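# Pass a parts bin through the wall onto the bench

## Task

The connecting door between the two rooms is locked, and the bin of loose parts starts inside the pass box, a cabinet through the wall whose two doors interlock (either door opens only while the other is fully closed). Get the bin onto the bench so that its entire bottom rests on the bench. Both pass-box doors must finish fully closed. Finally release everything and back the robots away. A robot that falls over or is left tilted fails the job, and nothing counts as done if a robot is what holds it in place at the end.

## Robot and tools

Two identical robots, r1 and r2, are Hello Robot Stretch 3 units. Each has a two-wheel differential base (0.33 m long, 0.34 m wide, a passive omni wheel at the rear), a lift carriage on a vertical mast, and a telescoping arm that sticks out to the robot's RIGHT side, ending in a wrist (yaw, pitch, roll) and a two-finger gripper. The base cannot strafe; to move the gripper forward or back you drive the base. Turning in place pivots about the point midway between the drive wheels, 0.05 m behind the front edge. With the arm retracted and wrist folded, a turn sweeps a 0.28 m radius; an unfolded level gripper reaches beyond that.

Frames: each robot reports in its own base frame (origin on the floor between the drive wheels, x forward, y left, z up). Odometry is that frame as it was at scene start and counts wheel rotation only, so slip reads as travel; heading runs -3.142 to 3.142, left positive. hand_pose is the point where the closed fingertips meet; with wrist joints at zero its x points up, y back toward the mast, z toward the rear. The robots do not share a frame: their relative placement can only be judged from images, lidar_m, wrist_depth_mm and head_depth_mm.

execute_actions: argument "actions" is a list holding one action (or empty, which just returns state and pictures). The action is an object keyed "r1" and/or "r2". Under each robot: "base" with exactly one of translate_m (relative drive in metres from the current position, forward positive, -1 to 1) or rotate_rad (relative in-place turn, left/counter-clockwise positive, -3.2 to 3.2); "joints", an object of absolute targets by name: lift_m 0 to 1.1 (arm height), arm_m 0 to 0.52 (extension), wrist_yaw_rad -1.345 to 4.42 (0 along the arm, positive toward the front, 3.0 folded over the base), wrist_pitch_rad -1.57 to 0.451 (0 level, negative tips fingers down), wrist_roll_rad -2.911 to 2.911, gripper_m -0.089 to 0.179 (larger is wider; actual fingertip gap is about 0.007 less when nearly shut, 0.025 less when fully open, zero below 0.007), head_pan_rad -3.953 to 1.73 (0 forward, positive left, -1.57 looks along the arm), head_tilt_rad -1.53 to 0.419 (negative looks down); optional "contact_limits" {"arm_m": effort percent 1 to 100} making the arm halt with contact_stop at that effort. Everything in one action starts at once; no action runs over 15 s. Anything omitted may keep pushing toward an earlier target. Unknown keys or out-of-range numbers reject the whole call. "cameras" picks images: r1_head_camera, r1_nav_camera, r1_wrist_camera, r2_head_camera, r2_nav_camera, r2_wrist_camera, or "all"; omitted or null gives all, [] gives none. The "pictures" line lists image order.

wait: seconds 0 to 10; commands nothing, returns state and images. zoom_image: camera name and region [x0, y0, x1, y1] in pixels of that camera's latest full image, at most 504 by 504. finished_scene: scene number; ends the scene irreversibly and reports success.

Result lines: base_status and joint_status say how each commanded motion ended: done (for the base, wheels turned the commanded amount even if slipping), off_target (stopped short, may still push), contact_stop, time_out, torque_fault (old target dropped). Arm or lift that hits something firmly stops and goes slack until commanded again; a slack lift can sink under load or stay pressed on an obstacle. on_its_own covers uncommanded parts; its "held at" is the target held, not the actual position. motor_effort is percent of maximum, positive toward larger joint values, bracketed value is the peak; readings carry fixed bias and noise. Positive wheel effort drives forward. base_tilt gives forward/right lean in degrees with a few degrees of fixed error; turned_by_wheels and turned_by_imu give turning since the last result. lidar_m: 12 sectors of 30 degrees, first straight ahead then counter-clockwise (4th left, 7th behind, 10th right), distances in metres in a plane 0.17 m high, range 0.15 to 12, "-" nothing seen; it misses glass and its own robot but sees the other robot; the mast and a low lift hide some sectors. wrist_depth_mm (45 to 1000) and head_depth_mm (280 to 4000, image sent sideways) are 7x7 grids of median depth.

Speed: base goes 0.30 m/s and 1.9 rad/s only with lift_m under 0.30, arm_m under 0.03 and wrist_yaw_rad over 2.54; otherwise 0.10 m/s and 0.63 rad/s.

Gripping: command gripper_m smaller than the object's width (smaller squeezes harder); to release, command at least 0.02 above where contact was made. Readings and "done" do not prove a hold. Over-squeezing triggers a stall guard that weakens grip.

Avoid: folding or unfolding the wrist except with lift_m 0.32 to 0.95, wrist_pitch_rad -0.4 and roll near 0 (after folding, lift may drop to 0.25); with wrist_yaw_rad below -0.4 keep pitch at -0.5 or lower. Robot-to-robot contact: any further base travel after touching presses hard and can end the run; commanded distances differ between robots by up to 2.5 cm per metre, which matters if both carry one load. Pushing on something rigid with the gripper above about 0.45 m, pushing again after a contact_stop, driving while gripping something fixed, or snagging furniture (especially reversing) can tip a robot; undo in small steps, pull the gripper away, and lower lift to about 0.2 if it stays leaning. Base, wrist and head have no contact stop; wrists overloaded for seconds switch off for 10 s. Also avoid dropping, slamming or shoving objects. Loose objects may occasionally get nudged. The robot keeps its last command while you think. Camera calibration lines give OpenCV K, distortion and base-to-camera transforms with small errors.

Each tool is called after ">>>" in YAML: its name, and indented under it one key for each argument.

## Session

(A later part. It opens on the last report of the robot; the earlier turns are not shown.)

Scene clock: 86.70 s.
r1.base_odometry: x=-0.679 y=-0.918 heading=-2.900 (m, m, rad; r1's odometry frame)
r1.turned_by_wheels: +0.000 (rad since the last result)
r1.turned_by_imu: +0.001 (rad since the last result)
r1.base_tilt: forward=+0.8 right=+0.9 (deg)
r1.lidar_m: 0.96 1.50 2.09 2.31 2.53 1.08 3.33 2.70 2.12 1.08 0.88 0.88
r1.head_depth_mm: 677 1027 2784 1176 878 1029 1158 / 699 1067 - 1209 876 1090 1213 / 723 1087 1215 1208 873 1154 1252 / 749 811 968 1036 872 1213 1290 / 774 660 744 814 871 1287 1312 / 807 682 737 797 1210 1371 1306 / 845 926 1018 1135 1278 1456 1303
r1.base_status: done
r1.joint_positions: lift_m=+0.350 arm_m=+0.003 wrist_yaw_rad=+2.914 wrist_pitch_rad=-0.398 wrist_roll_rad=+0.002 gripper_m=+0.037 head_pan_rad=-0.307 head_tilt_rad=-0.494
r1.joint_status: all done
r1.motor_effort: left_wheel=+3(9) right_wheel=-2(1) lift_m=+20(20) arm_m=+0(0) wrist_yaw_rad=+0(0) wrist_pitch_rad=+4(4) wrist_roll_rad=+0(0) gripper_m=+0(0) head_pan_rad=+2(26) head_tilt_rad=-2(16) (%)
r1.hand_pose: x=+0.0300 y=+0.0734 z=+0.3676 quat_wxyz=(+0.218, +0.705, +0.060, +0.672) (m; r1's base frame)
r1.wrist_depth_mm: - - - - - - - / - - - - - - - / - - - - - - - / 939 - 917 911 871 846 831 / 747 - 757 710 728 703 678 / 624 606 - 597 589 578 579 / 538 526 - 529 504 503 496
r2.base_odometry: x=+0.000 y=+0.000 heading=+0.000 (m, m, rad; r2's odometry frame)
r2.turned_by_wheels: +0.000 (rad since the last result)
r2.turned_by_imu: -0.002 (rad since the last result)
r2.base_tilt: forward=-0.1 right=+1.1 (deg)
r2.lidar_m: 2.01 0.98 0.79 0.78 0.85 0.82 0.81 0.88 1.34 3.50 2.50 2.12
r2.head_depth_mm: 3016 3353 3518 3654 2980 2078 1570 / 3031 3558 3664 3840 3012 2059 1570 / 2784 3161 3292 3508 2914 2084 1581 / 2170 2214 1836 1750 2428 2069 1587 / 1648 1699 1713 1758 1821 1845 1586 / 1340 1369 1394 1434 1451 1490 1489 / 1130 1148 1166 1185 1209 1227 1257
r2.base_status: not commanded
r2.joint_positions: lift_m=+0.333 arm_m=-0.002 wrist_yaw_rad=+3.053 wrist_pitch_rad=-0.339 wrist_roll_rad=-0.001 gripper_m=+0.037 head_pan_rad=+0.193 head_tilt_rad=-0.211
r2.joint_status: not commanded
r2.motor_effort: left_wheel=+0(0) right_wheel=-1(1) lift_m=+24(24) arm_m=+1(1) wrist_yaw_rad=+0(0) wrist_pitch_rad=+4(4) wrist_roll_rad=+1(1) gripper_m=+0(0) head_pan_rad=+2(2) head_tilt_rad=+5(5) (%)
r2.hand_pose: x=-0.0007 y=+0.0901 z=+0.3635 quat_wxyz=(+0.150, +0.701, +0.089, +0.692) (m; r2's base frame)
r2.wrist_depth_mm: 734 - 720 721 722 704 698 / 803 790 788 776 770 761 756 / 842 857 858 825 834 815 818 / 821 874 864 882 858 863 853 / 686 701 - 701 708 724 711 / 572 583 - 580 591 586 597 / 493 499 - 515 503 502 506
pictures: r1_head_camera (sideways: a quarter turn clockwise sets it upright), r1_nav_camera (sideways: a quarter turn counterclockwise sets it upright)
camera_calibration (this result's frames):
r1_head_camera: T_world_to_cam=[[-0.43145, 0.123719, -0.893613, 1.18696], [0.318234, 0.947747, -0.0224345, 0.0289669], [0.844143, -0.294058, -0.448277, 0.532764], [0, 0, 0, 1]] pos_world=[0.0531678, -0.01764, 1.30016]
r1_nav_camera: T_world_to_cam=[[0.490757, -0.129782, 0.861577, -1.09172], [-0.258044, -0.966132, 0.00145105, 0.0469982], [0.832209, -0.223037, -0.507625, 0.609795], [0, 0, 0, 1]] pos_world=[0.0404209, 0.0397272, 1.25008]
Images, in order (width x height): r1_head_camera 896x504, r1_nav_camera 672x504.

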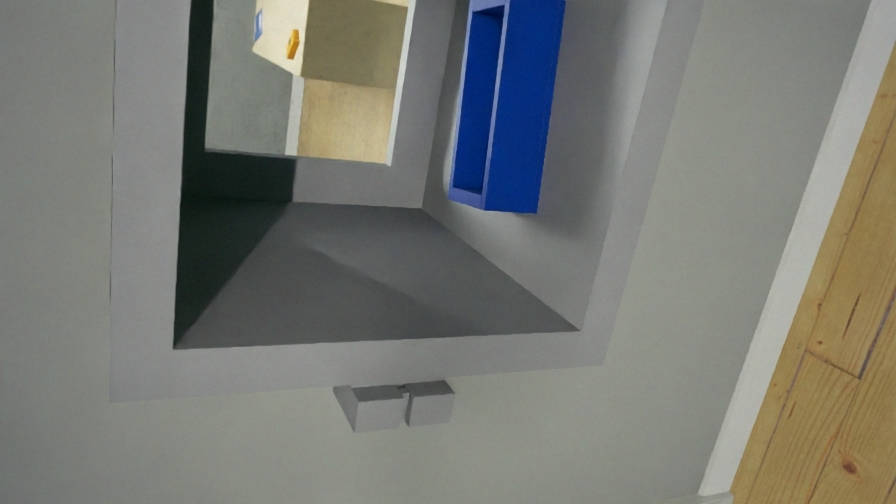

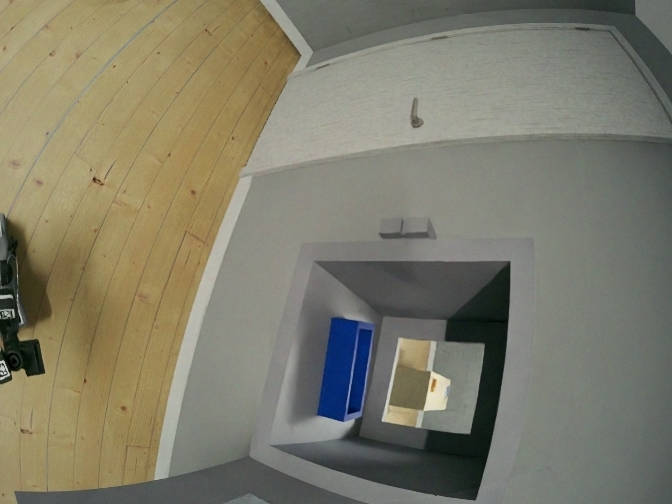

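>>> execute_actions:
  actions:
    - {"r2":{"joints":{"head_pan_rad":-0.6,"head_tilt_rad":-0.3}}}
  cameras: ["r2_head_camera","r2_nav_camera"]

Scene clock: 92.37 s.
r1.base_odometry: x=-0.679 y=-0.918 heading=-2.900 (m, m, rad; r1's odometry frame)
r1.turned_by_wheels: +0.000 (rad since the last result)
r1.turned_by_imu: +0.000 (rad since the last result)
r1.base_tilt: forward=+0.8 right=+0.9 (deg)
r1.lidar_m: 0.97 1.50 2.09 2.30 2.52 1.08 3.32 2.70 2.11 1.08 0.88 0.88
r1.head_depth_mm: 677 1028 2779 1175 879 1029 1155 / 698 1070 - 1211 876 1088 1222 / 722 1087 1211 1209 872 1149 1249 / 748 813 967 1039 872 1214 1289 / 776 661 743 814 870 1290 1311 / 810 681 738 797 1204 1367 1309 / 849 925 1019 1132 1276 1457 1304
r1.base_status: not commanded
r1.joint_positions: lift_m=+0.350 arm_m=+0.003 wrist_yaw_rad=+2.914 wrist_pitch_rad=-0.398 wrist_roll_rad=+0.002 gripper_m=+0.037 head_pan_rad=-0.307 head_tilt_rad=-0.494
r1.joint_status: not commanded
r1.motor_effort: left_wheel=+3(3) right_wheel=-2(2) lift_m=+20(20) arm_m=+0(0) wrist_yaw_rad=+0(1) wrist_pitch_rad=+4(4) wrist_roll_rad=+0(1) gripper_m=+0(0) head_pan_rad=+2(1) head_tilt_rad=-1(1) (%)
r1.hand_pose: x=+0.0300 y=+0.0734 z=+0.3676 quat_wxyz=(+0.218, +0.705, +0.060, +0.672) (m; r1's base frame)
r1.wrist_depth_mm: - - - - - - - / - - - - - - - / - - - - - - - / 934 - 908 881 860 845 831 / 751 - 745 701 729 691 681 / 619 610 - 598 591 573 576 / 526 522 - 524 510 504 498
r2.base_odometry: x=+0.000 y=+0.000 heading=+0.000 (m, m, rad; r2's odometry frame)
r2.turned_by_wheels: +0.000 (rad since the last result)
r2.turned_by_imu: -0.001 (rad since the last result)
r2.base_tilt: forward=+0.0 right=+1.1 (deg)
r2.lidar_m: 2.01 0.98 0.79 0.78 0.85 0.82 0.81 0.88 1.35 3.51 2.49 2.12
r2.head_depth_mm: - - - 2679 2550 1841 1451 / - - - 2596 2425 1854 1448 / 3930 - - 2427 2314 1864 1453 / 3719 - - - 2551 1867 1468 / 3569 3705 - - 2591 1861 1466 / 3391 3537 3733 3853 2590 1885 1467 / 3270 3411 3598 3653 2607 1886 1478
r2.base_status: not commanded
r2.joint_positions: lift_m=+0.333 arm_m=-0.002 wrist_yaw_rad=+3.053 wrist_pitch_rad=-0.339 wrist_roll_rad=-0.001 gripper_m=+0.037 head_pan_rad=-0.593 head_tilt_rad=-0.296
r2.joint_status: all done
r2.motor_effort: left_wheel=+0(0) right_wheel=-1(1) lift_m=+24(24) arm_m=+1(1) wrist_yaw_rad=+0(0) wrist_pitch_rad=+4(4) wrist_roll_rad=+1(1) gripper_m=+0(0) head_pan_rad=-2(24) head_tilt_rad=-1(9) (%)
r2.hand_pose: x=-0.0007 y=+0.0901 z=+0.3635 quat_wxyz=(+0.150, +0.701, +0.089, +0.692) (m; r2's base frame)
r2.wrist_depth_mm: 737 - 718 718 708 709 708 / 803 798 789 780 783 762 757 / 849 854 852 853 829 821 817 / 828 868 873 868 864 876 868 / 692 693 - 710 708 714 719 / 570 579 - 587 592 588 597 / 489 494 - 518 505 503 504
pictures: r2_head_camera (sideways: a quarter turn clockwise sets it upright), r2_nav_camera (sideways: a quarter turn counterclockwise sets it upright)
camera_calibration (this result's frames):
r2_head_camera: T_world_to_cam=[[-0.254011, 0.201974, -0.945878, 1.25381], [0.549058, 0.835213, 0.0308973, -0.0352682], [0.79625, -0.511493, -0.323048, 0.377904], [0, 0, 0, 1]] pos_world=[0.036939, -0.0304854, 1.30912]
r2_nav_camera: T_world_to_cam=[[0.194498, -0.199162, 0.960471, -1.20679], [-0.601835, -0.797435, -0.0434819, 0.10552], [0.774574, -0.569589, -0.274962, 0.313929], [0, 0, 0, 1]] pos_world=[0.0550613, 0.0226099, 1.24999]
Images, in order (width x height): r2_head_camera 896x504, r2_nav_camera 672x504.

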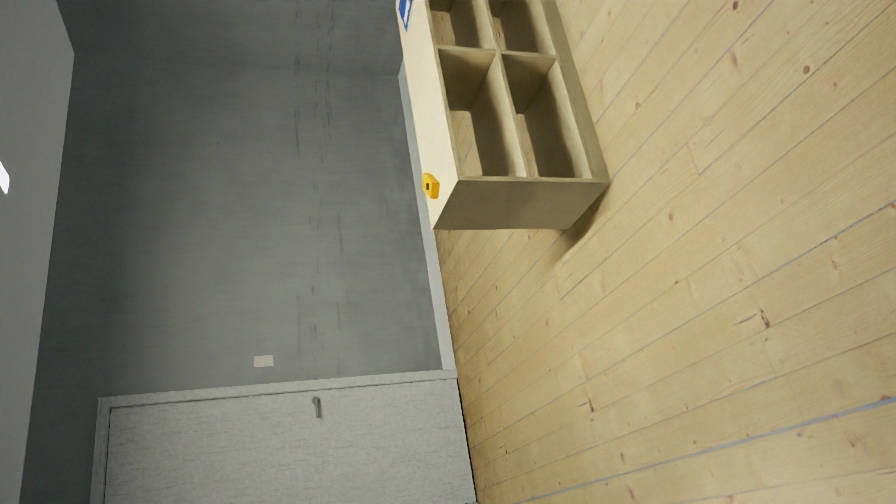

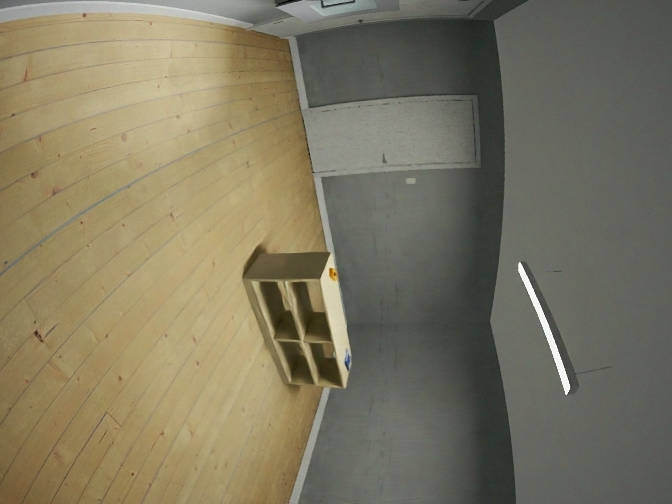

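>>> execute_actions:
  actions:
    - {"r1":{"base":{"rotate_rad":1.06},"joints":{"head_pan_rad":-1.57,"head_tilt_rad":-0.5}}}
  cameras: ["r1_head_camera","r1_nav_camera"]

Scene clock: 100.53 s.
r1.base_odometry: x=-0.679 y=-0.918 heading=-1.840 (m, m, rad; r1's odometry frame)
r1.turned_by_wheels: +1.060 (rad since the last result)
r1.turned_by_imu: +1.071 (rad since the last result)
r1.base_tilt: forward=+0.8 right=+0.9 (deg)
r1.lidar_m: 2.09 2.32 1.23 1.08 3.29 2.70 2.08 1.07 0.88 0.88 0.97 1.51
r1.head_depth_mm: 682 783 912 831 762 1080 1214 / 692 1061 2776 1216 875 1106 1230 / 700 1077 2901 1017 873 1133 1252 / 712 1095 - 1017 871 1161 1267 / 725 1060 1194 1141 868 1194 1285 / 735 793 910 957 866 1224 1309 / 745 642 705 763 844 1256 1307
r1.base_status: done
r1.joint_positions: lift_m=+0.350 arm_m=+0.003 wrist_yaw_rad=+2.914 wrist_pitch_rad=-0.398 wrist_roll_rad=+0.002 gripper_m=+0.037 head_pan_rad=-1.563 head_tilt_rad=-0.494
r1.joint_status: all done
r1.motor_effort: left_wheel=-1(6) right_wheel=+3(6) lift_m=+20(20) arm_m=-1(0) wrist_yaw_rad=+0(0) wrist_pitch_rad=+5(4) wrist_roll_rad=+0(0) gripper_m=-1(0) head_pan_rad=-4(31) head_tilt_rad=-1(1) (%)
r1.hand_pose: x=+0.0300 y=+0.0734 z=+0.3676 quat_wxyz=(+0.218, +0.705, +0.060, +0.672) (m; r1's base frame)
r1.wrist_depth_mm: - - - - - - - / - - - - - - - / - - - - - - - / 932 - 901 878 871 840 846 / 744 - 744 702 745 691 675 / 618 615 - 597 590 575 584 / 534 531 - 531 506 504 502
r2.base_odometry: x=+0.000 y=+0.000 heading=+0.000 (m, m, rad; r2's odometry frame)
r2.turned_by_wheels: +0.000 (rad since the last result)
r2.turned_by_imu: -0.002 (rad since the last result)
r2.base_tilt: forward=-0.2 right=+1.1 (deg)
r2.lidar_m: 2.01 0.98 0.78 0.78 0.85 0.82 0.81 0.88 1.35 3.50 2.50 2.13
r2.head_depth_mm: - - - 2660 2530 1841 1459 / - - - 2598 2407 1846 1447 / 3861 - - 2415 2331 1863 1460 / 3692 - - - 2553 1865 1465 / 3524 3740 - - 2599 1867 1460 / 3383 3572 3767 3871 2590 1874 1466 / 3259 3413 3574 3667 2605 1888 1474
r2.base_status: not commanded
r2.joint_positions: lift_m=+0.333 arm_m=-0.002 wrist_yaw_rad=+3.053 wrist_pitch_rad=-0.339 wrist_roll_rad=-0.001 gripper_m=+0.037 head_pan_rad=-0.593 head_tilt_rad=-0.296
r2.joint_status: not commanded
r2.motor_effort: left_wheel=+0(0) right_wheel=-1(1) lift_m=+24(24) arm_m=+1(1) wrist_yaw_rad=+0(0) wrist_pitch_rad=+4(5) wrist_roll_rad=+0(0) gripper_m=+0(1) head_pan_rad=-2(3) head_tilt_rad=-1(1) (%)
r2.hand_pose: x=-0.0007 y=+0.0901 z=+0.3635 quat_wxyz=(+0.150, +0.701, +0.089, +0.692) (m; r2's base frame)
r2.wrist_depth_mm: 731 - 735 718 704 711 712 / 796 800 784 764 781 774 760 / 855 859 845 843 836 816 817 / 823 880 884 875 865 853 872 / 689 694 - 712 708 726 727 / 575 573 - 589 593 600 594 / 496 492 - 512 502 504 503
pictures: r1_head_camera (sideways: a quarter turn clockwise sets it upright), r1_nav_camera (sideways: a quarter turn counterclockwise sets it upright)
camera_calibration (this result's frames):
r1_head_camera: T_world_to_cam=[[-0.0160582, 0.44861, -0.893584, 1.18439], [0.999709, -0.00890429, -0.0224356, 0.0248113], [-0.0180216, -0.893683, -0.448336, 0.538099], [0, 0, 0, 1]] pos_world=[0.00391249, -0.050217, 1.30016]
r1_nav_camera: T_world_to_cam=[[0.0286704, -0.506874, 0.861544, -1.08886], [-0.998539, -0.0540194, 0.00144802, 0.0515192], [0.0458061, -0.860326, -0.507682, 0.614665], [0, 0, 0, 1]] pos_world=[0.0545066, -0.0203186, 1.25008]
Images, in order (width x height): r1_head_camera 896x504, r1_nav_camera 672x504.

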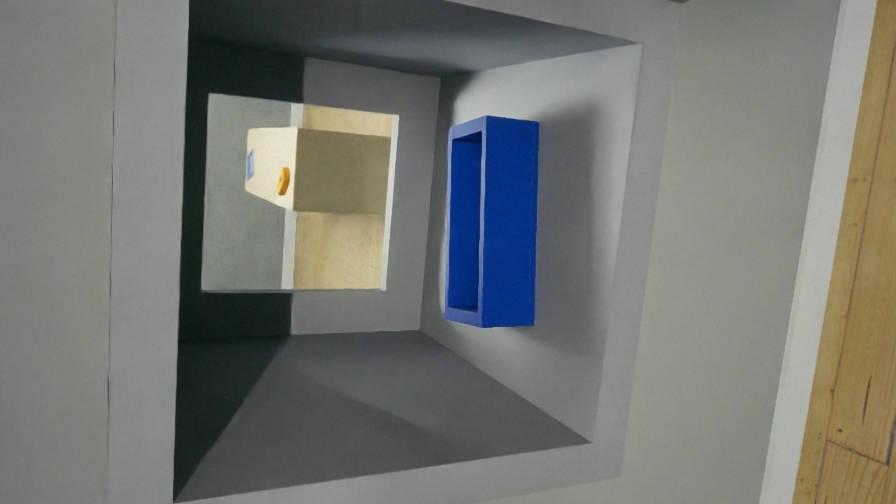

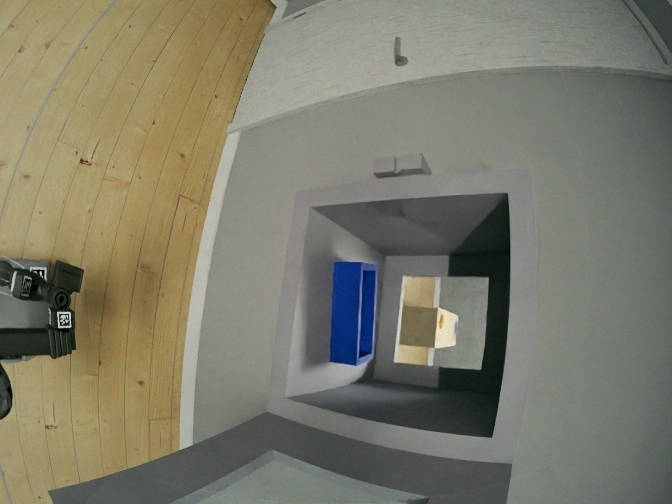

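>>> execute_actions:
  actions:
    - {"r1":{"joints":{"lift_m":0.5,"wrist_yaw_rad":0,"gripper_m":0.1}}}
  cameras: []

>>> execute_actions:
  actions:
    - {"r1":{"joints":{"wrist_pitch_rad":-1.2,"wrist_roll_rad":1.57}}}
  cameras: ["r1_nav_camera"]

Scene clock: 116.00 s.
r1.base_odometry: x=-0.679 y=-0.918 heading=-1.840 (m, m, rad; r1's odometry frame)
r1.turned_by_wheels: +0.000 (rad since the last result)
r1.turned_by_imu: -0.001 (rad since the last result)
r1.base_tilt: forward=+0.8 right=+0.9 (deg)
r1.lidar_m: 2.09 2.32 1.23 1.08 3.29 2.70 2.08 1.07 0.88 0.88 0.97 1.51
r1.head_depth_mm: 682 782 910 831 761 1085 1215 / 692 1059 2787 1211 877 1109 1229 / 701 1079 2911 1017 873 1133 1253 / 712 1095 - 1020 872 1163 1265 / 723 1062 1189 1142 868 1194 1281 / 736 792 912 955 864 1222 1306 / 747 647 704 763 842 1257 1301
r1.base_status: not commanded
r1.joint_positions: lift_m=+0.500 arm_m=+0.003 wrist_yaw_rad=+0.002 wrist_pitch_rad=-0.398 wrist_roll_rad=+0.002 gripper_m=+0.100 head_pan_rad=-1.563 head_tilt_rad=-0.494
r1.joint_status: all done
r1.motor_effort: left_wheel=-2(2) right_wheel=+3(3) lift_m=+45(47) arm_m=+0(1) wrist_yaw_rad=-3(1) wrist_pitch_rad=+5(5) wrist_roll_rad=+0(0) gripper_m=+0(81) head_pan_rad=-2(2) head_tilt_rad=-2(1) (%)
r1.hand_pose: x=-0.0210 y=-0.3744 z=+0.5166 quat_wxyz=(+0.693, +0.141, -0.693, -0.140) (m; r1's base frame)
r1.wrist_depth_mm: 679 654 621 581 560 539 513 / 761 718 660 647 617 587 563 / 847 788 748 725 677 644 611 / 933 900 843 797 739 705 657 / - 978 910 875 817 772 729 / 811 827 794 777 777 779 752 / 705 680 679 681 671 648 654
r2.base_odometry: x=+0.000 y=+0.000 heading=+0.000 (m, m, rad; r2's odometry frame)
r2.turned_by_wheels: +0.000 (rad since the last result)
r2.turned_by_imu: -0.004 (rad since the last result)
r2.base_tilt: forward=-0.1 right=+1.0 (deg)
r2.lidar_m: 2.01 0.98 0.79 0.78 0.85 0.82 0.81 0.88 1.35 3.50 2.49 2.13
r2.head_depth_mm: - - - 2650 2536 1848 1450 / - - - 2607 2420 1850 1451 / 3884 - - 2422 2313 1865 1468 / 3672 - - - 2529 1868 1462 / 3501 3789 - - 2597 1866 1466 / 3372 3553 3741 3844 2594 1871 1467 / 3263 3416 3558 3710 2604 1896 1477
r2.base_status: not commanded
r2.joint_positions: lift_m=+0.333 arm_m=-0.002 wrist_yaw_rad=+3.053 wrist_pitch_rad=-0.339 wrist_roll_rad=-0.001 gripper_m=+0.037 head_pan_rad=-0.593 head_tilt_rad=-0.296
r2.joint_status: not commanded
r2.motor_effort: left_wheel=+0(0) right_wheel=-1(1) lift_m=+24(24) arm_m=+1(0) wrist_yaw_rad=+0(0) wrist_pitch_rad=+5(4) wrist_roll_rad=+1(0) gripper_m=+0(0) head_pan_rad=-2(2) head_tilt_rad=-1(1) (%)
r2.hand_pose: x=-0.0007 y=+0.0901 z=+0.3635 quat_wxyz=(+0.150, +0.701, +0.089, +0.692) (m; r2's base frame)
r2.wrist_depth_mm: 741 - 722 717 714 706 698 / 798 815 776 773 769 758 758 / 843 864 849 841 848 827 816 / 823 879 887 886 876 853 863 / 683 698 - 710 710 724 719 / 576 583 - 586 588 599 594 / 489 493 - 515 498 503 505
pictures: none
No camera images: the call's "cameras" was empty. Leave "cameras" out to get every camera's image.

Scene clock: 117.43 s.
r1.base_odometry: x=-0.679 y=-0.918 heading=-1.840 (m, m, rad; r1's odometry frame)
r1.turned_by_wheels: +0.000 (rad since the last result)
r1.turned_by_imu: +0.000 (rad since the last result)
r1.base_tilt: forward=+0.8 right=+0.9 (deg)
r1.lidar_m: 2.09 2.31 1.23 1.08 3.28 2.70 2.08 1.07 0.88 0.88 0.97 1.51
r1.head_depth_mm: 681 783 914 832 761 1080 1216 / 691 1060 2783 1210 878 1110 1228 / 703 1077 2905 1015 874 1135 1255 / 713 1097 - 1017 870 1160 1266 / 723 1063 1194 1141 868 1192 1286 / 735 791 910 953 865 1218 1309 / 747 648 706 762 840 1258 1306
r1.base_status: not commanded
r1.joint_positions: lift_m=+0.500 arm_m=+0.003 wrist_yaw_rad=+0.002 wrist_pitch_rad=-1.198 wrist_roll_rad=+1.565 gripper_m=+0.100 head_pan_rad=-1.563 head_tilt_rad=-0.494
r1.joint_status: all done
r1.motor_effort: left_wheel=-2(2) right_wheel=+3(2) lift_m=+45(46) arm_m=+0(0) wrist_yaw_rad=-1(2) wrist_pitch_rad=-1(4) wrist_roll_rad=+3(1) gripper_m=+0(0) head_pan_rad=-2(4) head_tilt_rad=-2(3) (%)
r1.hand_pose: x=-0.0214 y=-0.2181 z=+0.3907 quat_wxyz=(+0.003, +0.002, -0.826, -0.564) (m; r1's base frame)
r1.wrist_depth_mm: 612 686 602 546 488 - - / 625 700 628 555 514 - - / 637 725 643 573 529 - - / 664 769 669 597 543 - - / 697 802 695 614 562 497 - / 716 850 708 636 578 501 466 / 728 838 754 660 592 539 476
r2.base_odometry: x=+0.000 y=+0.000 heading=+0.000 (m, m, rad; r2's odometry frame)
r2.turned_by_wheels: +0.000 (rad since the last result)
r2.turned_by_imu: +0.000 (rad since the last result)
r2.base_tilt: forward=-0.1 right=+1.0 (deg)
r2.lidar_m: 2.01 0.98 0.78 0.78 0.85 0.82 0.81 0.88 1.35 3.52 2.49 2.13
r2.head_depth_mm: - - - 2678 2546 1852 1453 / - - - 2601 2405 1832 1454 / 3862 - - 2453 2303 1849 1454 / 3704 - - - 2552 1869 1469 / 3616 3764 - - 2572 1874 1467 / 3412 3574 3749 3890 2596 1875 1466 / 3244 3379 3581 3797 2602 1878 1471
r2.base_status: not commanded
r2.joint_positions: lift_m=+0.333 arm_m=-0.002 wrist_yaw_rad=+3.053 wrist_pitch_rad=-0.339 wrist_roll_rad=-0.001 gripper_m=+0.037 head_pan_rad=-0.593 head_tilt_rad=-0.296
r2.joint_status: not commanded
r2.motor_effort: left_wheel=+0(0) right_wheel=-1(1) lift_m=+24(24) arm_m=+1(1) wrist_yaw_rad=+1(0) wrist_pitch_rad=+4(4) wrist_roll_rad=+1(0) gripper_m=+0(0) head_pan_rad=-2(2) head_tilt_rad=-1(2) (%)
r2.hand_pose: x=-0.0007 y=+0.0901 z=+0.3635 quat_wxyz=(+0.150, +0.701, +0.089, +0.692) (m; r2's base frame)
r2.wrist_depth_mm: 747 - 730 723 720 705 695 / 786 808 779 774 765 759 744 / 858 873 850 830 838 814 811 / 826 881 890 883 867 862 855 / 694 688 - 709 713 726 716 / 576 577 - 579 597 597 597 / 490 493 - 514 501 506 506
pictures: r1_nav_camera (sideways: a quarter turn counterclockwise sets it upright)
camera_calibration (this result's frames):
r1_nav_camera: T_world_to_cam=[[0.0286704, -0.506874, 0.861544, -1.08886], [-0.998539, -0.0540193, 0.00144802, 0.0515192], [0.045806, -0.860326, -0.507682, 0.614665], [0, 0, 0, 1]] pos_world=[0.0545066, -0.0203186, 1.25008]
Images, in order (width x height): r1_nav_camera 672x504.

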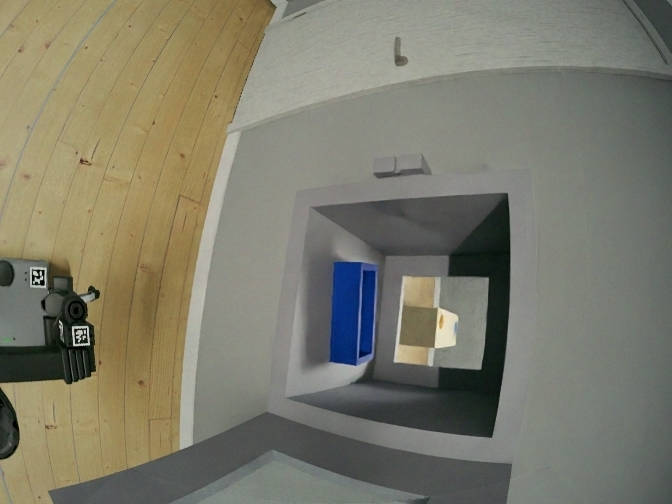

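>>> execute_actions:
  actions:
    - {"r1":{"base":{"rotate_rad":-1.57},"joints":{"lift_m":0.35}}}
  cameras: []

>>> execute_actions:
  actions:
    - {"r1":{"base":{"translate_m":0.2}}}
  cameras: []

>>> execute_actions:
  actions:
    - {"r1":{"base":{"rotate_rad":1.57}}}
  cameras: []

>>> execute_actions:
  actions:
    - {"r1":{"joints":{"lift_m":1.02,"wrist_pitch_rad":-0.9,"head_tilt_rad":-0.6}}}
  cameras: ["r1_head_camera","r1_nav_camera"]

Scene clock: 129.20 s.
r1.base_odometry: x=-0.679 y=-0.918 heading=+2.874 (m, m, rad; r1's odometry frame)
r1.turned_by_wheels: -1.570 (rad since the last result)
r1.turned_by_imu: -1.589 (rad since the last result)
r1.base_tilt: forward=+0.9 right=+0.9 (deg)
r1.lidar_m: 0.88 0.97 1.52 2.09 2.32 1.23 1.08 3.27 2.69 2.05 1.07 0.88
r1.head_depth_mm: 2151 2332 2528 2678 2047 1605 1323 / 2192 2377 2561 2680 2037 1610 1315 / 2237 2402 2609 2770 2038 1602 1314 / 2264 2421 2613 2646 1958 1546 1280 / 2273 285 303 333 369 415 474 / 2053 283 301 330 366 411 469 / 1635 283 299 328 363 413 475
r1.base_status: done
r1.joint_positions: lift_m=+0.350 arm_m=+0.003 wrist_yaw_rad=+0.002 wrist_pitch_rad=-1.199 wrist_roll_rad=+1.566 gripper_m=+0.100 head_pan_rad=-1.563 head_tilt_rad=-0.494
r1.joint_status: all done
r1.motor_effort: left_wheel=+4(8) right_wheel=-1(4) lift_m=+20(39) arm_m=+0(0) wrist_yaw_rad=-1(2) wrist_pitch_rad=-1(0) wrist_roll_rad=+3(3) gripper_m=+0(0) head_pan_rad=-3(2) head_tilt_rad=-2(3) (%)
r1.hand_pose: x=-0.0214 y=-0.2180 z=+0.2416 quat_wxyz=(+0.003, +0.002, -0.825, -0.564) (m; r1's base frame)
r1.wrist_depth_mm: 565 498 439 391 359 - - / 590 509 450 403 368 - - / 608 532 460 415 376 - - / 638 551 480 427 393 - - / 669 579 488 442 404 - - / 702 618 497 461 414 - - / 741 628 539 471 425 380 345
r2.base_odometry: x=+0.000 y=+0.000 heading=+0.000 (m, m, rad; r2's odometry frame)
r2.turned_by_wheels: +0.000 (rad since the last result)
r2.turned_by_imu: -0.003 (rad since the last result)
r2.base_tilt: forward=-0.2 right=+1.1 (deg)
r2.lidar_m: 2.01 0.98 0.79 0.78 0.85 0.82 0.81 0.88 1.35 3.52 2.49 2.12
r2.head_depth_mm: - - - 2658 2527 1857 1447 / - - - 2590 2443 1859 1452 / 3863 - - 2430 2310 1861 1458 / 3671 - - - 2561 1864 1465 / 3546 3740 - - 2572 1875 1460 / 3438 3579 3719 3902 2640 1880 1469 / 3232 3364 3502 3673 2615 1885 1473
r2.base_status: not commanded
r2.joint_positions: lift_m=+0.333 arm_m=-0.002 wrist_yaw_rad=+3.053 wrist_pitch_rad=-0.339 wrist_roll_rad=-0.001 gripper_m=+0.037 head_pan_rad=-0.593 head_tilt_rad=-0.296
r2.joint_status: not commanded
r2.motor_effort: left_wheel=+0(0) right_wheel=-2(1) lift_m=+24(24) arm_m=+0(0) wrist_yaw_rad=+0(0) wrist_pitch_rad=+5(4) wrist_roll_rad=+0(1) gripper_m=+0(0) head_pan_rad=-2(2) head_tilt_rad=-1(2) (%)
r2.hand_pose: x=-0.0007 y=+0.0901 z=+0.3635 quat_wxyz=(+0.150, +0.701, +0.089, +0.692) (m; r2's base frame)
r2.wrist_depth_mm: 724 - 716 723 715 711 699 / 802 793 783 778 766 768 759 / 844 854 847 843 835 822 814 / 824 873 877 877 864 863 858 / 695 704 - 700 712 720 732 / 575 579 - 583 593 595 592 / 499 495 - 515 502 506 505
pictures: none
No camera images: the call's "cameras" was empty. Leave "cameras" out to get every camera's image.

Scene clock: 132.43 s.
r1.base_odometry: x=-0.872 y=-0.865 heading=+2.874 (m, m, rad; r1's odometry frame)
r1.turned_by_wheels: +0.000 (rad since the last result)
r1.turned_by_imu: +0.000 (rad since the last result)
r1.base_tilt: forward=+0.9 right=+0.9 (deg)
r1.lidar_m: 0.68 0.76 1.17 2.05 2.28 1.39 1.28 3.33 2.73 1.59 0.83 0.68
r1.head_depth_mm: 2184 284 303 333 371 419 481 / 2217 284 300 330 368 414 475 / 2247 283 298 2424 1890 448 481 / 2284 - 296 2554 2040 1597 492 / 2159 - 294 2403 2049 1592 490 / 1594 - 292 1752 1875 1590 484 / 1268 - 291 1367 1469 1488 479
r1.base_status: done
r1.joint_positions: lift_m=+0.350 arm_m=+0.003 wrist_yaw_rad=+0.002 wrist_pitch_rad=-1.199 wrist_roll_rad=+1.566 gripper_m=+0.100 head_pan_rad=-1.563 head_tilt_rad=-0.494
r1.joint_status: not commanded
r1.motor_effort: left_wheel=+3(9) right_wheel=-1(2) lift_m=+20(20) arm_m=+0(0) wrist_yaw_rad=-2(2) wrist_pitch_rad=+0(0) wrist_roll_rad=+3(3) gripper_m=+0(0) head_pan_rad=-3(2) head_tilt_rad=-2(2) (%)
r1.hand_pose: x=-0.0214 y=-0.2180 z=+0.2416 quat_wxyz=(+0.003, +0.002, -0.825, -0.564) (m; r1's base frame)
r1.wrist_depth_mm: 557 496 433 391 362 - - / 592 511 446 403 374 - - / 613 539 464 419 381 - - / 633 559 478 432 390 - - / 678 585 488 442 406 - - / 718 615 504 460 417 - - / 747 629 546 475 423 382 344
r2.base_odometry: x=+0.000 y=+0.000 heading=+0.000 (m, m, rad; r2's odometry frame)
r2.turned_by_wheels: +0.000 (rad since the last result)
r2.turned_by_imu: -0.001 (rad since the last result)
r2.base_tilt: forward=-0.1 right=+0.9 (deg)
r2.lidar_m: 2.01 0.98 0.79 0.78 0.85 0.82 0.81 0.88 1.35 3.49 2.49 2.13
r2.head_depth_mm: - - - 2667 2521 1849 1462 / - - - 2592 2434 1861 1454 / 3898 - - 2420 2301 1869 1463 / 3728 - - - 2577 1858 1470 / 3502 3741 - - 2591 1862 1461 / 3376 3498 3723 3874 2585 1884 1471 / 3228 3391 3561 3688 2598 1874 1467
r2.base_status: not commanded
r2.joint_positions: lift_m=+0.333 arm_m=-0.002 wrist_yaw_rad=+3.053 wrist_pitch_rad=-0.339 wrist_roll_rad=-0.001 gripper_m=+0.037 head_pan_rad=-0.593 head_tilt_rad=-0.296
r2.joint_status: not commanded
r2.motor_effort: left_wheel=+0(0) right_wheel=-2(1) lift_m=+24(24) arm_m=+1(1) wrist_yaw_rad=+0(0) wrist_pitch_rad=+5(4) wrist_roll_rad=+1(1) gripper_m=-1(0) head_pan_rad=-2(2) head_tilt_rad=-1(1) (%)
r2.hand_pose: x=-0.0007 y=+0.0901 z=+0.3635 quat_wxyz=(+0.150, +0.701, +0.089, +0.692) (m; r2's base frame)
r2.wrist_depth_mm: 738 - 727 725 713 706 702 / 797 791 776 778 765 754 758 / 855 860 843 843 840 832 815 / 843 884 892 874 852 874 871 / 683 699 - 696 714 723 717 / 574 573 - 585 592 593 591 / 490 492 - 517 498 502 506
pictures: none
No camera images: the call's "cameras" was empty. Leave "cameras" out to get every camera's image.

Scene clock: 135.87 s.
r1.base_odometry: x=-0.872 y=-0.865 heading=-1.840 (m, m, rad; r1's odometry frame)
r1.turned_by_wheels: +1.570 (rad since the last result)
r1.turned_by_imu: +1.588 (rad since the last result)
r1.base_tilt: forward=+0.8 right=+0.8 (deg)
r1.lidar_m: 2.05 2.27 1.39 1.28 3.34 2.74 1.61 0.83 0.68 0.68 0.75 1.16
r1.head_depth_mm: 521 378 938 997 845 686 934 / 529 384 - 1069 773 685 960 / 537 391 2750 1089 775 684 986 / 545 397 - 1090 778 681 1014 / 554 404 1003 1082 776 681 1043 / 561 411 813 852 833 678 1077 / 571 418 630 653 678 672 1107
r1.base_status: done
r1.joint_positions: lift_m=+0.350 arm_m=+0.003 wrist_yaw_rad=+0.002 wrist_pitch_rad=-1.199 wrist_roll_rad=+1.566 gripper_m=+0.100 head_pan_rad=-1.563 head_tilt_rad=-0.494
r1.joint_status: not commanded
r1.motor_effort: left_wheel=-1(6) right_wheel=+3(7) lift_m=+20(20) arm_m=+0(0) wrist_yaw_rad=-1(2) wrist_pitch_rad=-1(0) wrist_roll_rad=+3(3) gripper_m=+0(0) head_pan_rad=-2(2) head_tilt_rad=+0(2) (%)
r1.hand_pose: x=-0.0214 y=-0.2180 z=+0.2416 quat_wxyz=(+0.003, +0.002, -0.825, -0.565) (m; r1's base frame)
r1.wrist_depth_mm: 430 482 437 390 357 - - / 444 502 453 398 369 - - / 458 523 462 415 381 - - / 475 542 491 428 394 - - / 498 581 499 444 402 - - / 512 598 501 455 417 - - / 533 603 548 471 423 385 344
r2.base_odometry: x=+0.000 y=+0.000 heading=+0.000 (m, m, rad; r2's odometry frame)
r2.turned_by_wheels: +0.000 (rad since the last result)
r2.turned_by_imu: -0.001 (rad since the last result)
r2.base_tilt: forward=-0.2 right=+1.0 (deg)
r2.lidar_m: 2.00 0.98 0.79 0.78 0.85 0.82 0.81 0.88 1.34 3.49 2.49 2.12
r2.head_depth_mm: - - - 2660 2518 1855 1450 / - - - 2603 2423 1855 1455 / 3831 - - 2423 2309 1870 1457 / 3669 - - - 2562 1862 1464 / 3519 3790 - - 2577 1871 1467 / 3414 3580 3756 3820 2594 1873 1470 / 3240 3429 3572 3640 2614 1877 1472
r2.base_status: not commanded
r2.joint_positions: lift_m=+0.333 arm_m=-0.002 wrist_yaw_rad=+3.053 wrist_pitch_rad=-0.339 wrist_roll_rad=-0.001 gripper_m=+0.037 head_pan_rad=-0.593 head_tilt_rad=-0.296
r2.joint_status: not commanded
r2.motor_effort: left_wheel=+0(0) right_wheel=-1(1) lift_m=+24(24) arm_m=+0(1) wrist_yaw_rad=+0(0) wrist_pitch_rad=+4(4) wrist_roll_rad=+1(1) gripper_m=-1(0) head_pan_rad=-2(2) head_tilt_rad=-2(2) (%)
r2.hand_pose: x=-0.0007 y=+0.0901 z=+0.3635 quat_wxyz=(+0.150, +0.701, +0.089, +0.692) (m; r2's base frame)
r2.wrist_depth_mm: 733 - 718 717 726 708 705 / 797 793 773 790 764 758 749 / 854 850 852 846 840 827 826 / 841 887 880 869 856 858 846 / 694 696 - 716 706 719 724 / 575 581 - 588 592 589 607 / 492 495 - 516 498 507 507
pictures: none
No camera images: the call's "cameras" was empty. Leave "cameras" out to get every camera's image.

Scene clock: 142.80 s.
r1.base_odometry: x=-0.872 y=-0.865 heading=-1.840 (m, m, rad; r1's odometry frame)
r1.turned_by_wheels: +0.000 (rad since the last result)
r1.turned_by_imu: +0.000 (rad since the last result)
r1.base_tilt: forward=+0.8 right=+0.9 (deg)
r1.lidar_m: 2.05 2.28 1.39 1.28 3.32 2.73 1.61 0.83 0.68 0.68 0.75 1.16
r1.head_depth_mm: 355 887 954 - - - - / 360 - 3041 1063 - - - / 366 3264 2711 1084 - - - / 372 - 3365 1050 759 660 - / 378 940 1035 963 763 678 1161 / 384 781 830 875 768 1064 1202 / 387 610 638 667 694 1097 1214
r1.base_status: not commanded
r1.joint_positions: lift_m=+1.020 arm_m=+0.003 wrist_yaw_rad=+0.002 wrist_pitch_rad=-0.911 wrist_roll_rad=+1.566 gripper_m=+0.100 head_pan_rad=-1.563 head_tilt_rad=-0.592
r1.joint_status: all done
r1.motor_effort: left_wheel=-2(2) right_wheel=+3(3) lift_m=+45(51) arm_m=+0(0) wrist_yaw_rad=-1(1) wrist_pitch_rad=+3(4) wrist_roll_rad=+2(3) gripper_m=+0(0) head_pan_rad=-1(3) head_tilt_rad=-2(10) (%)
r1.hand_pose: x=-0.0213 y=-0.2854 z=+0.9409 quat_wxyz=(+0.003, +0.002, -0.898, -0.440) (m; r1's base frame)
r1.wrist_depth_mm: 670 611 471 401 - 928 807 / - 513 486 431 - 932 850 / - 537 500 455 - 939 873 / - 567 509 878 - 981 845 / 680 674 520 946 - 984 869 / 546 581 532 - - 1000 882 / 448 455 484 - - - 899
r2.base_odometry: x=+0.000 y=+0.000 heading=+0.000 (m, m, rad; r2's odometry frame)
r2.turned_by_wheels: +0.000 (rad since the last result)
r2.turned_by_imu: -0.002 (rad since the last result)
r2.base_tilt: forward=-0.2 right=+0.9 (deg)
r2.lidar_m: 2.01 0.98 0.78 0.78 0.85 0.82 0.81 0.88 1.35 3.51 2.50 2.12
r2.head_depth_mm: - - - 2675 2540 1852 1450 / - - - 2586 2402 1850 1455 / 3786 - - 2397 2297 1854 1450 / 3669 - - - 2534 1871 1461 / 3547 3789 - - 2606 1872 1463 / 3377 3532 3708 3916 2607 1867 1470 / 3227 3369 3587 3730 2595 1892 1474
r2.base_status: not commanded
r2.joint_positions: lift_m=+0.333 arm_m=-0.002 wrist_yaw_rad=+3.053 wrist_pitch_rad=-0.339 wrist_roll_rad=-0.001 gripper_m=+0.037 head_pan_rad=-0.593 head_tilt_rad=-0.296
r2.joint_status: not commanded
r2.motor_effort: left_wheel=+0(1) right_wheel=-1(1) lift_m=+24(24) arm_m=+1(0) wrist_yaw_rad=+0(0) wrist_pitch_rad=+4(5) wrist_roll_rad=+0(0) gripper_m=+0(0) head_pan_rad=-3(2) head_tilt_rad=-1(2) (%)
r2.hand_pose: x=-0.0007 y=+0.0901 z=+0.3635 quat_wxyz=(+0.150, +0.701, +0.089, +0.692) (m; r2's base frame)
r2.wrist_depth_mm: 735 - 724 721 717 707 706 / 795 800 795 776 772 764 758 / 854 857 846 833 849 823 819 / 839 884 878 876 858 871 856 / 688 694 - 704 719 727 709 / 583 580 - 586 591 591 586 / 490 498 - 515 501 509 508
pictures: r1_head_camera (sideways: a quarter turn clockwise sets it upright), r1_nav_camera (sideways: a quarter turn counterclockwise sets it upright)
camera_calibration (this result's frames):
r1_head_camera: T_world_to_cam=[[-0.0166749, 0.534103, -0.845255, 1.12136], [0.99969, -0.00672817, -0.023973, 0.02681], [-0.0184911, -0.845393, -0.533825, 0.649337], [0, 0, 0, 1]] pos_world=[0.00390394, -0.0497984, 1.29511]
r1_nav_camera: T_world_to_cam=[[0.0292544, -0.588943, 0.807645, -1.01859], [-0.998545, -0.0538334, -0.00308673, 0.0574229], [0.0452961, -0.806379, -0.589661, 0.721327], [0, 0, 0, 1]] pos_world=[0.0544641, -0.0151354, 1.24817]
Images, in order (width x height): r1_head_camera 896x504, r1_nav_camera 672x504.

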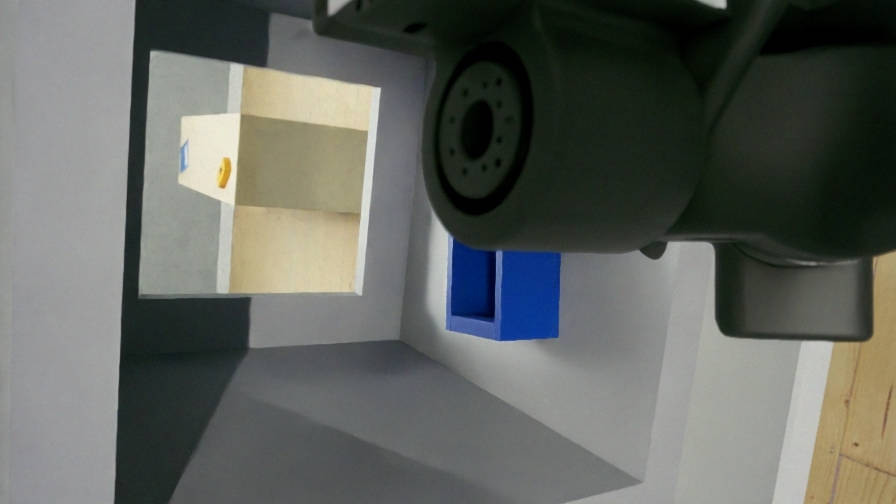

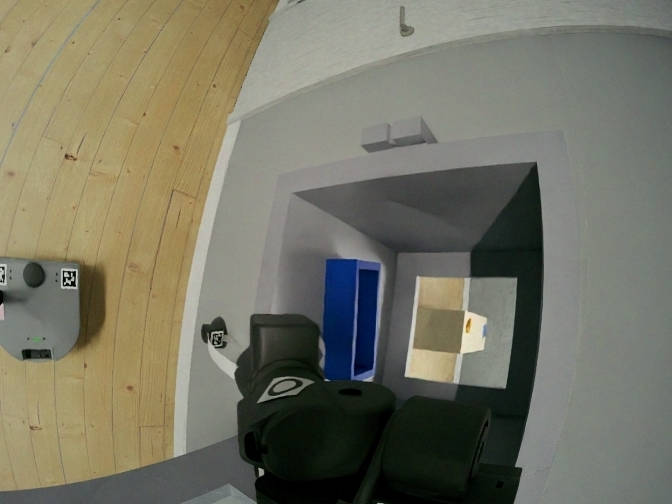

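>>> execute_actions:
  actions:
    - {"r1":{"base":{"translate_m":-0.025},"joints":{"lift_m":0.94}}}
  cameras: []

>>> execute_actions:
  actions:
    - {"r1":{"joints":{"arm_m":0.46},"contact_limits":{"arm_m":15}}}
  cameras: ["r1_head_camera","r1_nav_camera","r1_wrist_camera"]

Scene clock: 150.43 s.
r1.base_odometry: x=-0.865 y=-0.841 heading=-1.840 (m, m, rad; r1's odometry frame)
r1.turned_by_wheels: +0.000 (rad since the last result)
r1.turned_by_imu: -0.001 (rad since the last result)
r1.base_tilt: forward=+0.8 right=+0.9 (deg)
r1.lidar_m: 2.08 2.31 1.40 1.28 3.30 2.71 1.60 0.83 0.68 0.67 0.75 1.13
r1.head_depth_mm: 351 865 931 848 753 - - / 356 - 2716 1014 772 - - / 362 2937 2718 1007 758 672 - / 368 - 3380 859 759 669 - / 373 965 1062 860 760 682 1177 / 379 846 893 914 765 1056 1203 / 381 660 690 721 715 1086 1209
r1.base_status: done
r1.joint_positions: lift_m=+0.940 arm_m=+0.003 wrist_yaw_rad=+0.002 wrist_pitch_rad=-0.911 wrist_roll_rad=+1.566 gripper_m=+0.100 head_pan_rad=-1.563 head_tilt_rad=-0.592
r1.joint_status: all done
r1.motor_effort: left_wheel=-1(8) right_wheel=+2(3) lift_m=+20(40) arm_m=+0(1) wrist_yaw_rad=-1(1) wrist_pitch_rad=+3(3) wrist_roll_rad=+2(2) gripper_m=+0(0) head_pan_rad=-2(3) head_tilt_rad=-3(3) (%)
r1.hand_pose: x=-0.0213 y=-0.2855 z=+0.8619 quat_wxyz=(+0.003, +0.002, -0.898, -0.440) (m; r1's base frame)
r1.wrist_depth_mm: 611 458 350 719 924 832 741 / 615 423 361 765 980 865 799 / 662 442 376 813 - 877 793 / 698 452 394 864 - 907 813 / 691 462 408 961 - 911 797 / 592 580 428 - - 905 819 / 482 490 469 - - - 835
r2.base_odometry: x=+0.000 y=+0.000 heading=+0.000 (m, m, rad; r2's odometry frame)
r2.turned_by_wheels: +0.000 (rad since the last result)
r2.turned_by_imu: -0.002 (rad since the last result)
r2.base_tilt: forward=-0.2 right=+1.1 (deg)
r2.lidar_m: 2.01 0.98 0.79 0.78 0.85 0.82 0.81 0.88 1.35 3.50 2.50 2.12
r2.head_depth_mm: - - - 2706 2547 1857 1452 / - - - 2571 2413 1847 1451 / 3839 - - 2405 2303 1857 1454 / 3632 - - - 2522 1870 1462 / 3499 3703 - - 2588 1869 1461 / 3397 3572 3781 3891 2589 1878 1476 / 3217 3366 3607 3616 2595 1885 1472
r2.base_status: not commanded
r2.joint_positions: lift_m=+0.333 arm_m=-0.002 wrist_yaw_rad=+3.053 wrist_pitch_rad=-0.339 wrist_roll_rad=-0.001 gripper_m=+0.037 head_pan_rad=-0.593 head_tilt_rad=-0.296
r2.joint_status: not commanded
r2.motor_effort: left_wheel=+0(0) right_wheel=-1(1) lift_m=+24(24) arm_m=+1(1) wrist_yaw_rad=+0(0) wrist_pitch_rad=+4(4) wrist_roll_rad=+1(0) gripper_m=+0(1) head_pan_rad=-2(3) head_tilt_rad=-2(1) (%)
r2.hand_pose: x=-0.0007 y=+0.0901 z=+0.3635 quat_wxyz=(+0.150, +0.701, +0.089, +0.692) (m; r2's base frame)
r2.wrist_depth_mm: 731 - 727 721 719 715 703 / 792 798 779 768 770 762 753 / 854 858 848 850 839 828 811 / 831 854 891 876 863 859 871 / 694 691 - 708 718 714 724 / 577 576 - 582 593 594 597 / 489 494 - 515 502 503 506
pictures: none
No camera images: the call's "cameras" was empty. Leave "cameras" out to get every camera's image.

Scene clock: 155.00 s.
r1.base_odometry: x=-0.865 y=-0.841 heading=-1.840 (m, m, rad; r1's odometry frame)
r1.turned_by_wheels: +0.000 (rad since the last result)
r1.turned_by_imu: +0.000 (rad since the last result)
r1.base_tilt: forward=+0.8 right=+0.9 (deg)
r1.lidar_m: 2.08 2.30 1.41 1.28 3.30 2.71 1.60 0.82 0.68 0.68 0.75 1.14
r1.head_depth_mm: 351 866 881 - 728 645 1083 / 356 - - 930 775 664 1118 / 362 - - 893 773 662 1149 / 367 - 3573 885 771 680 1156 / 374 965 1059 887 768 681 1181 / 377 847 896 919 765 1054 1201 / 380 661 691 721 717 1089 1208
r1.base_status: not commanded
r1.joint_positions: lift_m=+0.940 arm_m=+0.460 wrist_yaw_rad=+0.000 wrist_pitch_rad=-0.923 wrist_roll_rad=+1.568 gripper_m=+0.100 head_pan_rad=-1.563 head_tilt_rad=-0.593
r1.joint_status: all done
r1.motor_effort: left_wheel=-1(2) right_wheel=+3(3) lift_m=+20(20) arm_m=+4(6) wrist_yaw_rad=+1(1) wrist_pitch_rad=+6(9) wrist_roll_rad=+2(2) gripper_m=-2(3) head_pan_rad=-1(2) head_tilt_rad=-2(2) (%)
r1.contact_limits: arm_m 15 (drawing in: default 25, maximum 41; extending or still: default 33, maximum 55)
r1.hand_pose: x=-0.0215 y=-0.7398 z=+0.8602 quat_wxyz=(+0.002, +0.001, -0.895, -0.446) (m; r1's base frame)
r1.wrist_depth_mm: - 341 340 236 147 187 170 / - 355 348 243 156 193 174 / - 378 367 243 168 198 177 / - 399 380 238 181 207 181 / - 408 381 267 161 210 184 / 367 394 236 280 176 207 187 / 348 383 386 263 212 229 190
r2.base_odometry: x=+0.000 y=+0.000 heading=+0.000 (m, m, rad; r2's odometry frame)
r2.turned_by_wheels: +0.000 (rad since the last result)
r2.turned_by_imu: -0.001 (rad since the last result)
r2.base_tilt: forward=+0.0 right=+1.1 (deg)
r2.lidar_m: 2.01 0.98 0.79 0.78 0.85 0.82 0.81 0.88 1.35 3.51 2.49 2.12
r2.head_depth_mm: - - - 2679 2521 1859 1461 / - - - 2560 2438 1855 1463 / 3908 - - 2419 2315 1862 1464 / 3685 - - - 2575 1873 1468 / 3549 3765 - - 2599 1864 1461 / 3393 3550 3711 3896 2593 1884 1472 / 3276 3384 3594 3703 2591 1878 1472
r2.base_status: not commanded
r2.joint_positions: lift_m=+0.333 arm_m=-0.002 wrist_yaw_rad=+3.053 wrist_pitch_rad=-0.339 wrist_roll_rad=-0.001 gripper_m=+0.037 head_pan_rad=-0.593 head_tilt_rad=-0.296
r2.joint_status: not commanded
r2.motor_effort: left_wheel=+0(0) right_wheel=-2(1) lift_m=+24(24) arm_m=+1(0) wrist_yaw_rad=+0(0) wrist_pitch_rad=+4(4) wrist_roll_rad=+0(0) gripper_m=+0(0) head_pan_rad=-2(2) head_tilt_rad=-1(1) (%)
r2.hand_pose: x=-0.0007 y=+0.0901 z=+0.3635 quat_wxyz=(+0.150, +0.701, +0.089, +0.692) (m; r2's base frame)
r2.wrist_depth_mm: 746 - 726 717 711 718 704 / 795 787 788 779 777 751 748 / 841 857 833 844 853 826 826 / 830 878 881 876 847 863 851 / 685 697 - 709 712 720 726 / 573 577 - 582 583 594 595 / 489 490 - 509 500 505 506
pictures: r1_head_camera (sideways: a quarter turn clockwise sets it upright), r1_nav_camera (sideways: a quarter turn counterclockwise sets it upright), r1_wrist_camera
camera_calibration (this result's frames):
r1_head_camera: T_world_to_cam=[[-0.0166733, 0.534555, -0.844969, 1.12099], [0.99969, -0.00672499, -0.0239808, 0.0268201], [-0.0185014, -0.845107, -0.534277, 0.649925], [0, 0, 0, 1]] pos_world=[0.00390343, -0.0497948, 1.29509]
r1_nav_camera: T_world_to_cam=[[0.029252, -0.589376, 0.807329, -1.01818], [-0.998546, -0.0538221, -0.0031114, 0.057455], [0.0452859, -0.806064, -0.590093, 0.721888], [0, 0, 0, 1]] pos_world=[0.0544638, -0.0151071, 1.24816]
r1_wrist_camera: T_world_to_cam=[[0.0225597, 0.794425, -0.606943, 1.11197], [0.983599, 0.0910318, 0.155711, -0.0100267], [0.178952, -0.600501, -0.779343, 0.392107], [0, 0, 0, 1]] pos_world=[-0.0853917, -0.647, 0.982046]
Images, in order (width x height): r1_head_camera 896x504, r1_nav_camera 672x504, r1_wrist_camera 644x364.

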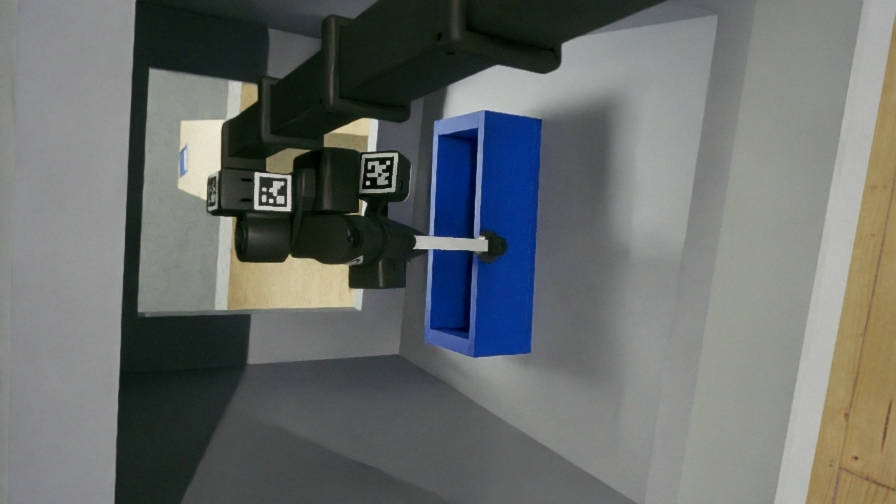

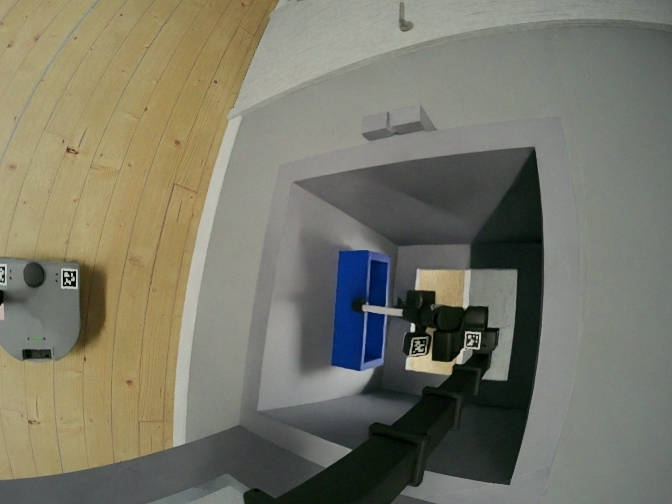

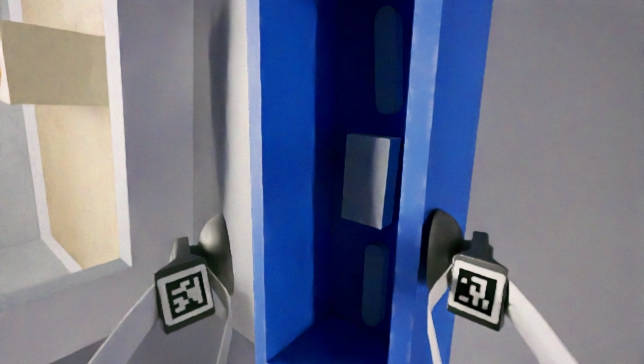

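>>> execute_actions:
  actions:
    - {"r1":{"joints":{"arm_m":0.515,"wrist_pitch_rad":-1.1,"gripper_m":0.175}}}
  cameras: ["r1_head_camera","r1_wrist_camera"]

Scene clock: 161.27 s.
r1.base_odometry: x=-0.865 y=-0.841 heading=-1.840 (m, m, rad; r1's odometry frame)
r1.turned_by_wheels: +0.000 (rad since the last result)
r1.turned_by_imu: +0.000 (rad since the last result)
r1.base_tilt: forward=+0.9 right=+0.9 (deg)
r1.lidar_m: 2.08 2.30 1.40 1.28 3.31 2.71 1.60 0.82 0.68 0.68 0.75 1.14
r1.head_depth_mm: 350 868 867 - 738 646 1085 / 356 - - 933 773 663 1121 / 361 - 2755 893 773 663 1145 / 367 - - 883 769 680 1161 / 373 962 1064 888 768 682 1176 / 375 845 896 917 766 1055 1206 / 380 660 689 721 717 1089 1210
r1.base_status: not commanded
r1.joint_positions: lift_m=+0.940 arm_m=+0.515 wrist_yaw_rad=+0.000 wrist_pitch_rad=-1.100 wrist_roll_rad=+1.568 gripper_m=+0.175 head_pan_rad=-1.563 head_tilt_rad=-0.593
r1.joint_status: all done
r1.motor_effort: left_wheel=-1(2) right_wheel=+2(2) lift_m=+20(20) arm_m=+3(5) wrist_yaw_rad=-1(1) wrist_pitch_rad=+0(6) wrist_roll_rad=+2(2) gripper_m=+0(83) head_pan_rad=-2(2) head_tilt_rad=-2(1) (%)
r1.hand_pose: x=-0.0215 y=-0.7541 z=+0.8398 quat_wxyz=(+0.002, +0.001, -0.852, -0.523) (m; r1's base frame)
r1.wrist_depth_mm: 279 311 184 219 200 183 169 / 290 322 190 226 203 189 173 / 300 334 197 227 205 195 178 / 319 348 201 216 195 201 181 / 330 360 209 242 204 210 184 / - 381 328 253 227 216 183 / - 381 340 255 235 218 198
r2.base_odometry: x=+0.000 y=+0.000 heading=+0.000 (m, m, rad; r2's odometry frame)
r2.turned_by_wheels: +0.000 (rad since the last result)
r2.turned_by_imu: -0.002 (rad since the last result)
r2.base_tilt: forward=-0.2 right=+1.0 (deg)
r2.lidar_m: 2.01 0.98 0.78 0.78 0.85 0.82 0.81 0.88 1.35 3.51 2.49 2.12
r2.head_depth_mm: - - - 2675 2563 1844 1456 / - - - 2602 2407 1847 1450 / 3930 - - 2389 2333 1866 1453 / 3700 - - - 2580 1863 1459 / 3613 3700 - - 2605 1880 1469 / 3402 3567 3724 3898 2594 1881 1471 / 3276 3337 3623 3701 2611 1886 1467
r2.base_status: not commanded
r2.joint_positions: lift_m=+0.333 arm_m=-0.002 wrist_yaw_rad=+3.053 wrist_pitch_rad=-0.339 wrist_roll_rad=-0.001 gripper_m=+0.037 head_pan_rad=-0.593 head_tilt_rad=-0.296
r2.joint_status: not commanded
r2.motor_effort: left_wheel=+0(0) right_wheel=-1(0) lift_m=+24(24) arm_m=+2(1) wrist_yaw_rad=+0(0) wrist_pitch_rad=+4(4) wrist_roll_rad=+0(1) gripper_m=+0(0) head_pan_rad=-2(2) head_tilt_rad=-1(1) (%)
r2.hand_pose: x=-0.0007 y=+0.0901 z=+0.3635 quat_wxyz=(+0.150, +0.701, +0.089, +0.692) (m; r2's base frame)
r2.wrist_depth_mm: 741 - 730 723 714 716 705 / 786 812 778 778 762 759 756 / 847 852 847 831 825 822 818 / 842 877 877 864 869 866 864 / 694 693 - 708 710 720 718 / 574 582 - 594 590 585 600 / 490 490 - 513 501 508 510
pictures: r1_head_camera (sideways: a quarter turn clockwise sets it upright), r1_wrist_camera
camera_calibration (this result's frames):
r1_head_camera: T_world_to_cam=[[-0.0166732, 0.534555, -0.844969, 1.12099], [0.99969, -0.0067251, -0.0239808, 0.0268201], [-0.0185015, -0.845107, -0.534277, 0.649925], [0, 0, 0, 1]] pos_world=[0.00390342, -0.0497948, 1.29509]
r1_wrist_camera: T_world_to_cam=[[0.0226597, 0.889036, -0.457277, 1.05661], [0.983616, 0.0619986, 0.169279, -0.0388069], [0.178846, -0.453621, -0.873065, 0.557066], [0, 0, 0, 1]] pos_world=[-0.0854003, -0.684263, 0.976088]
Images, in order (width x height): r1_head_camera 896x504, r1_wrist_camera 644x364.

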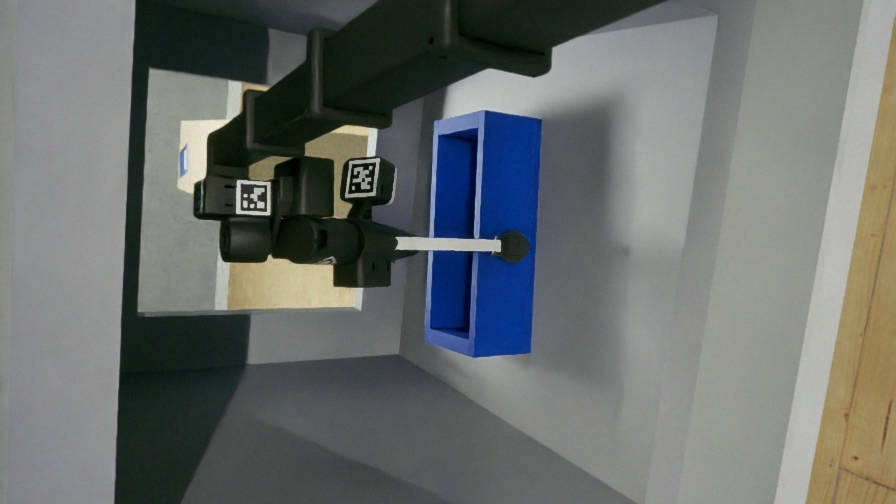

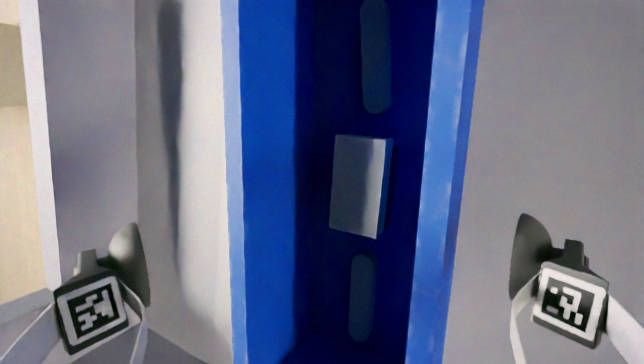

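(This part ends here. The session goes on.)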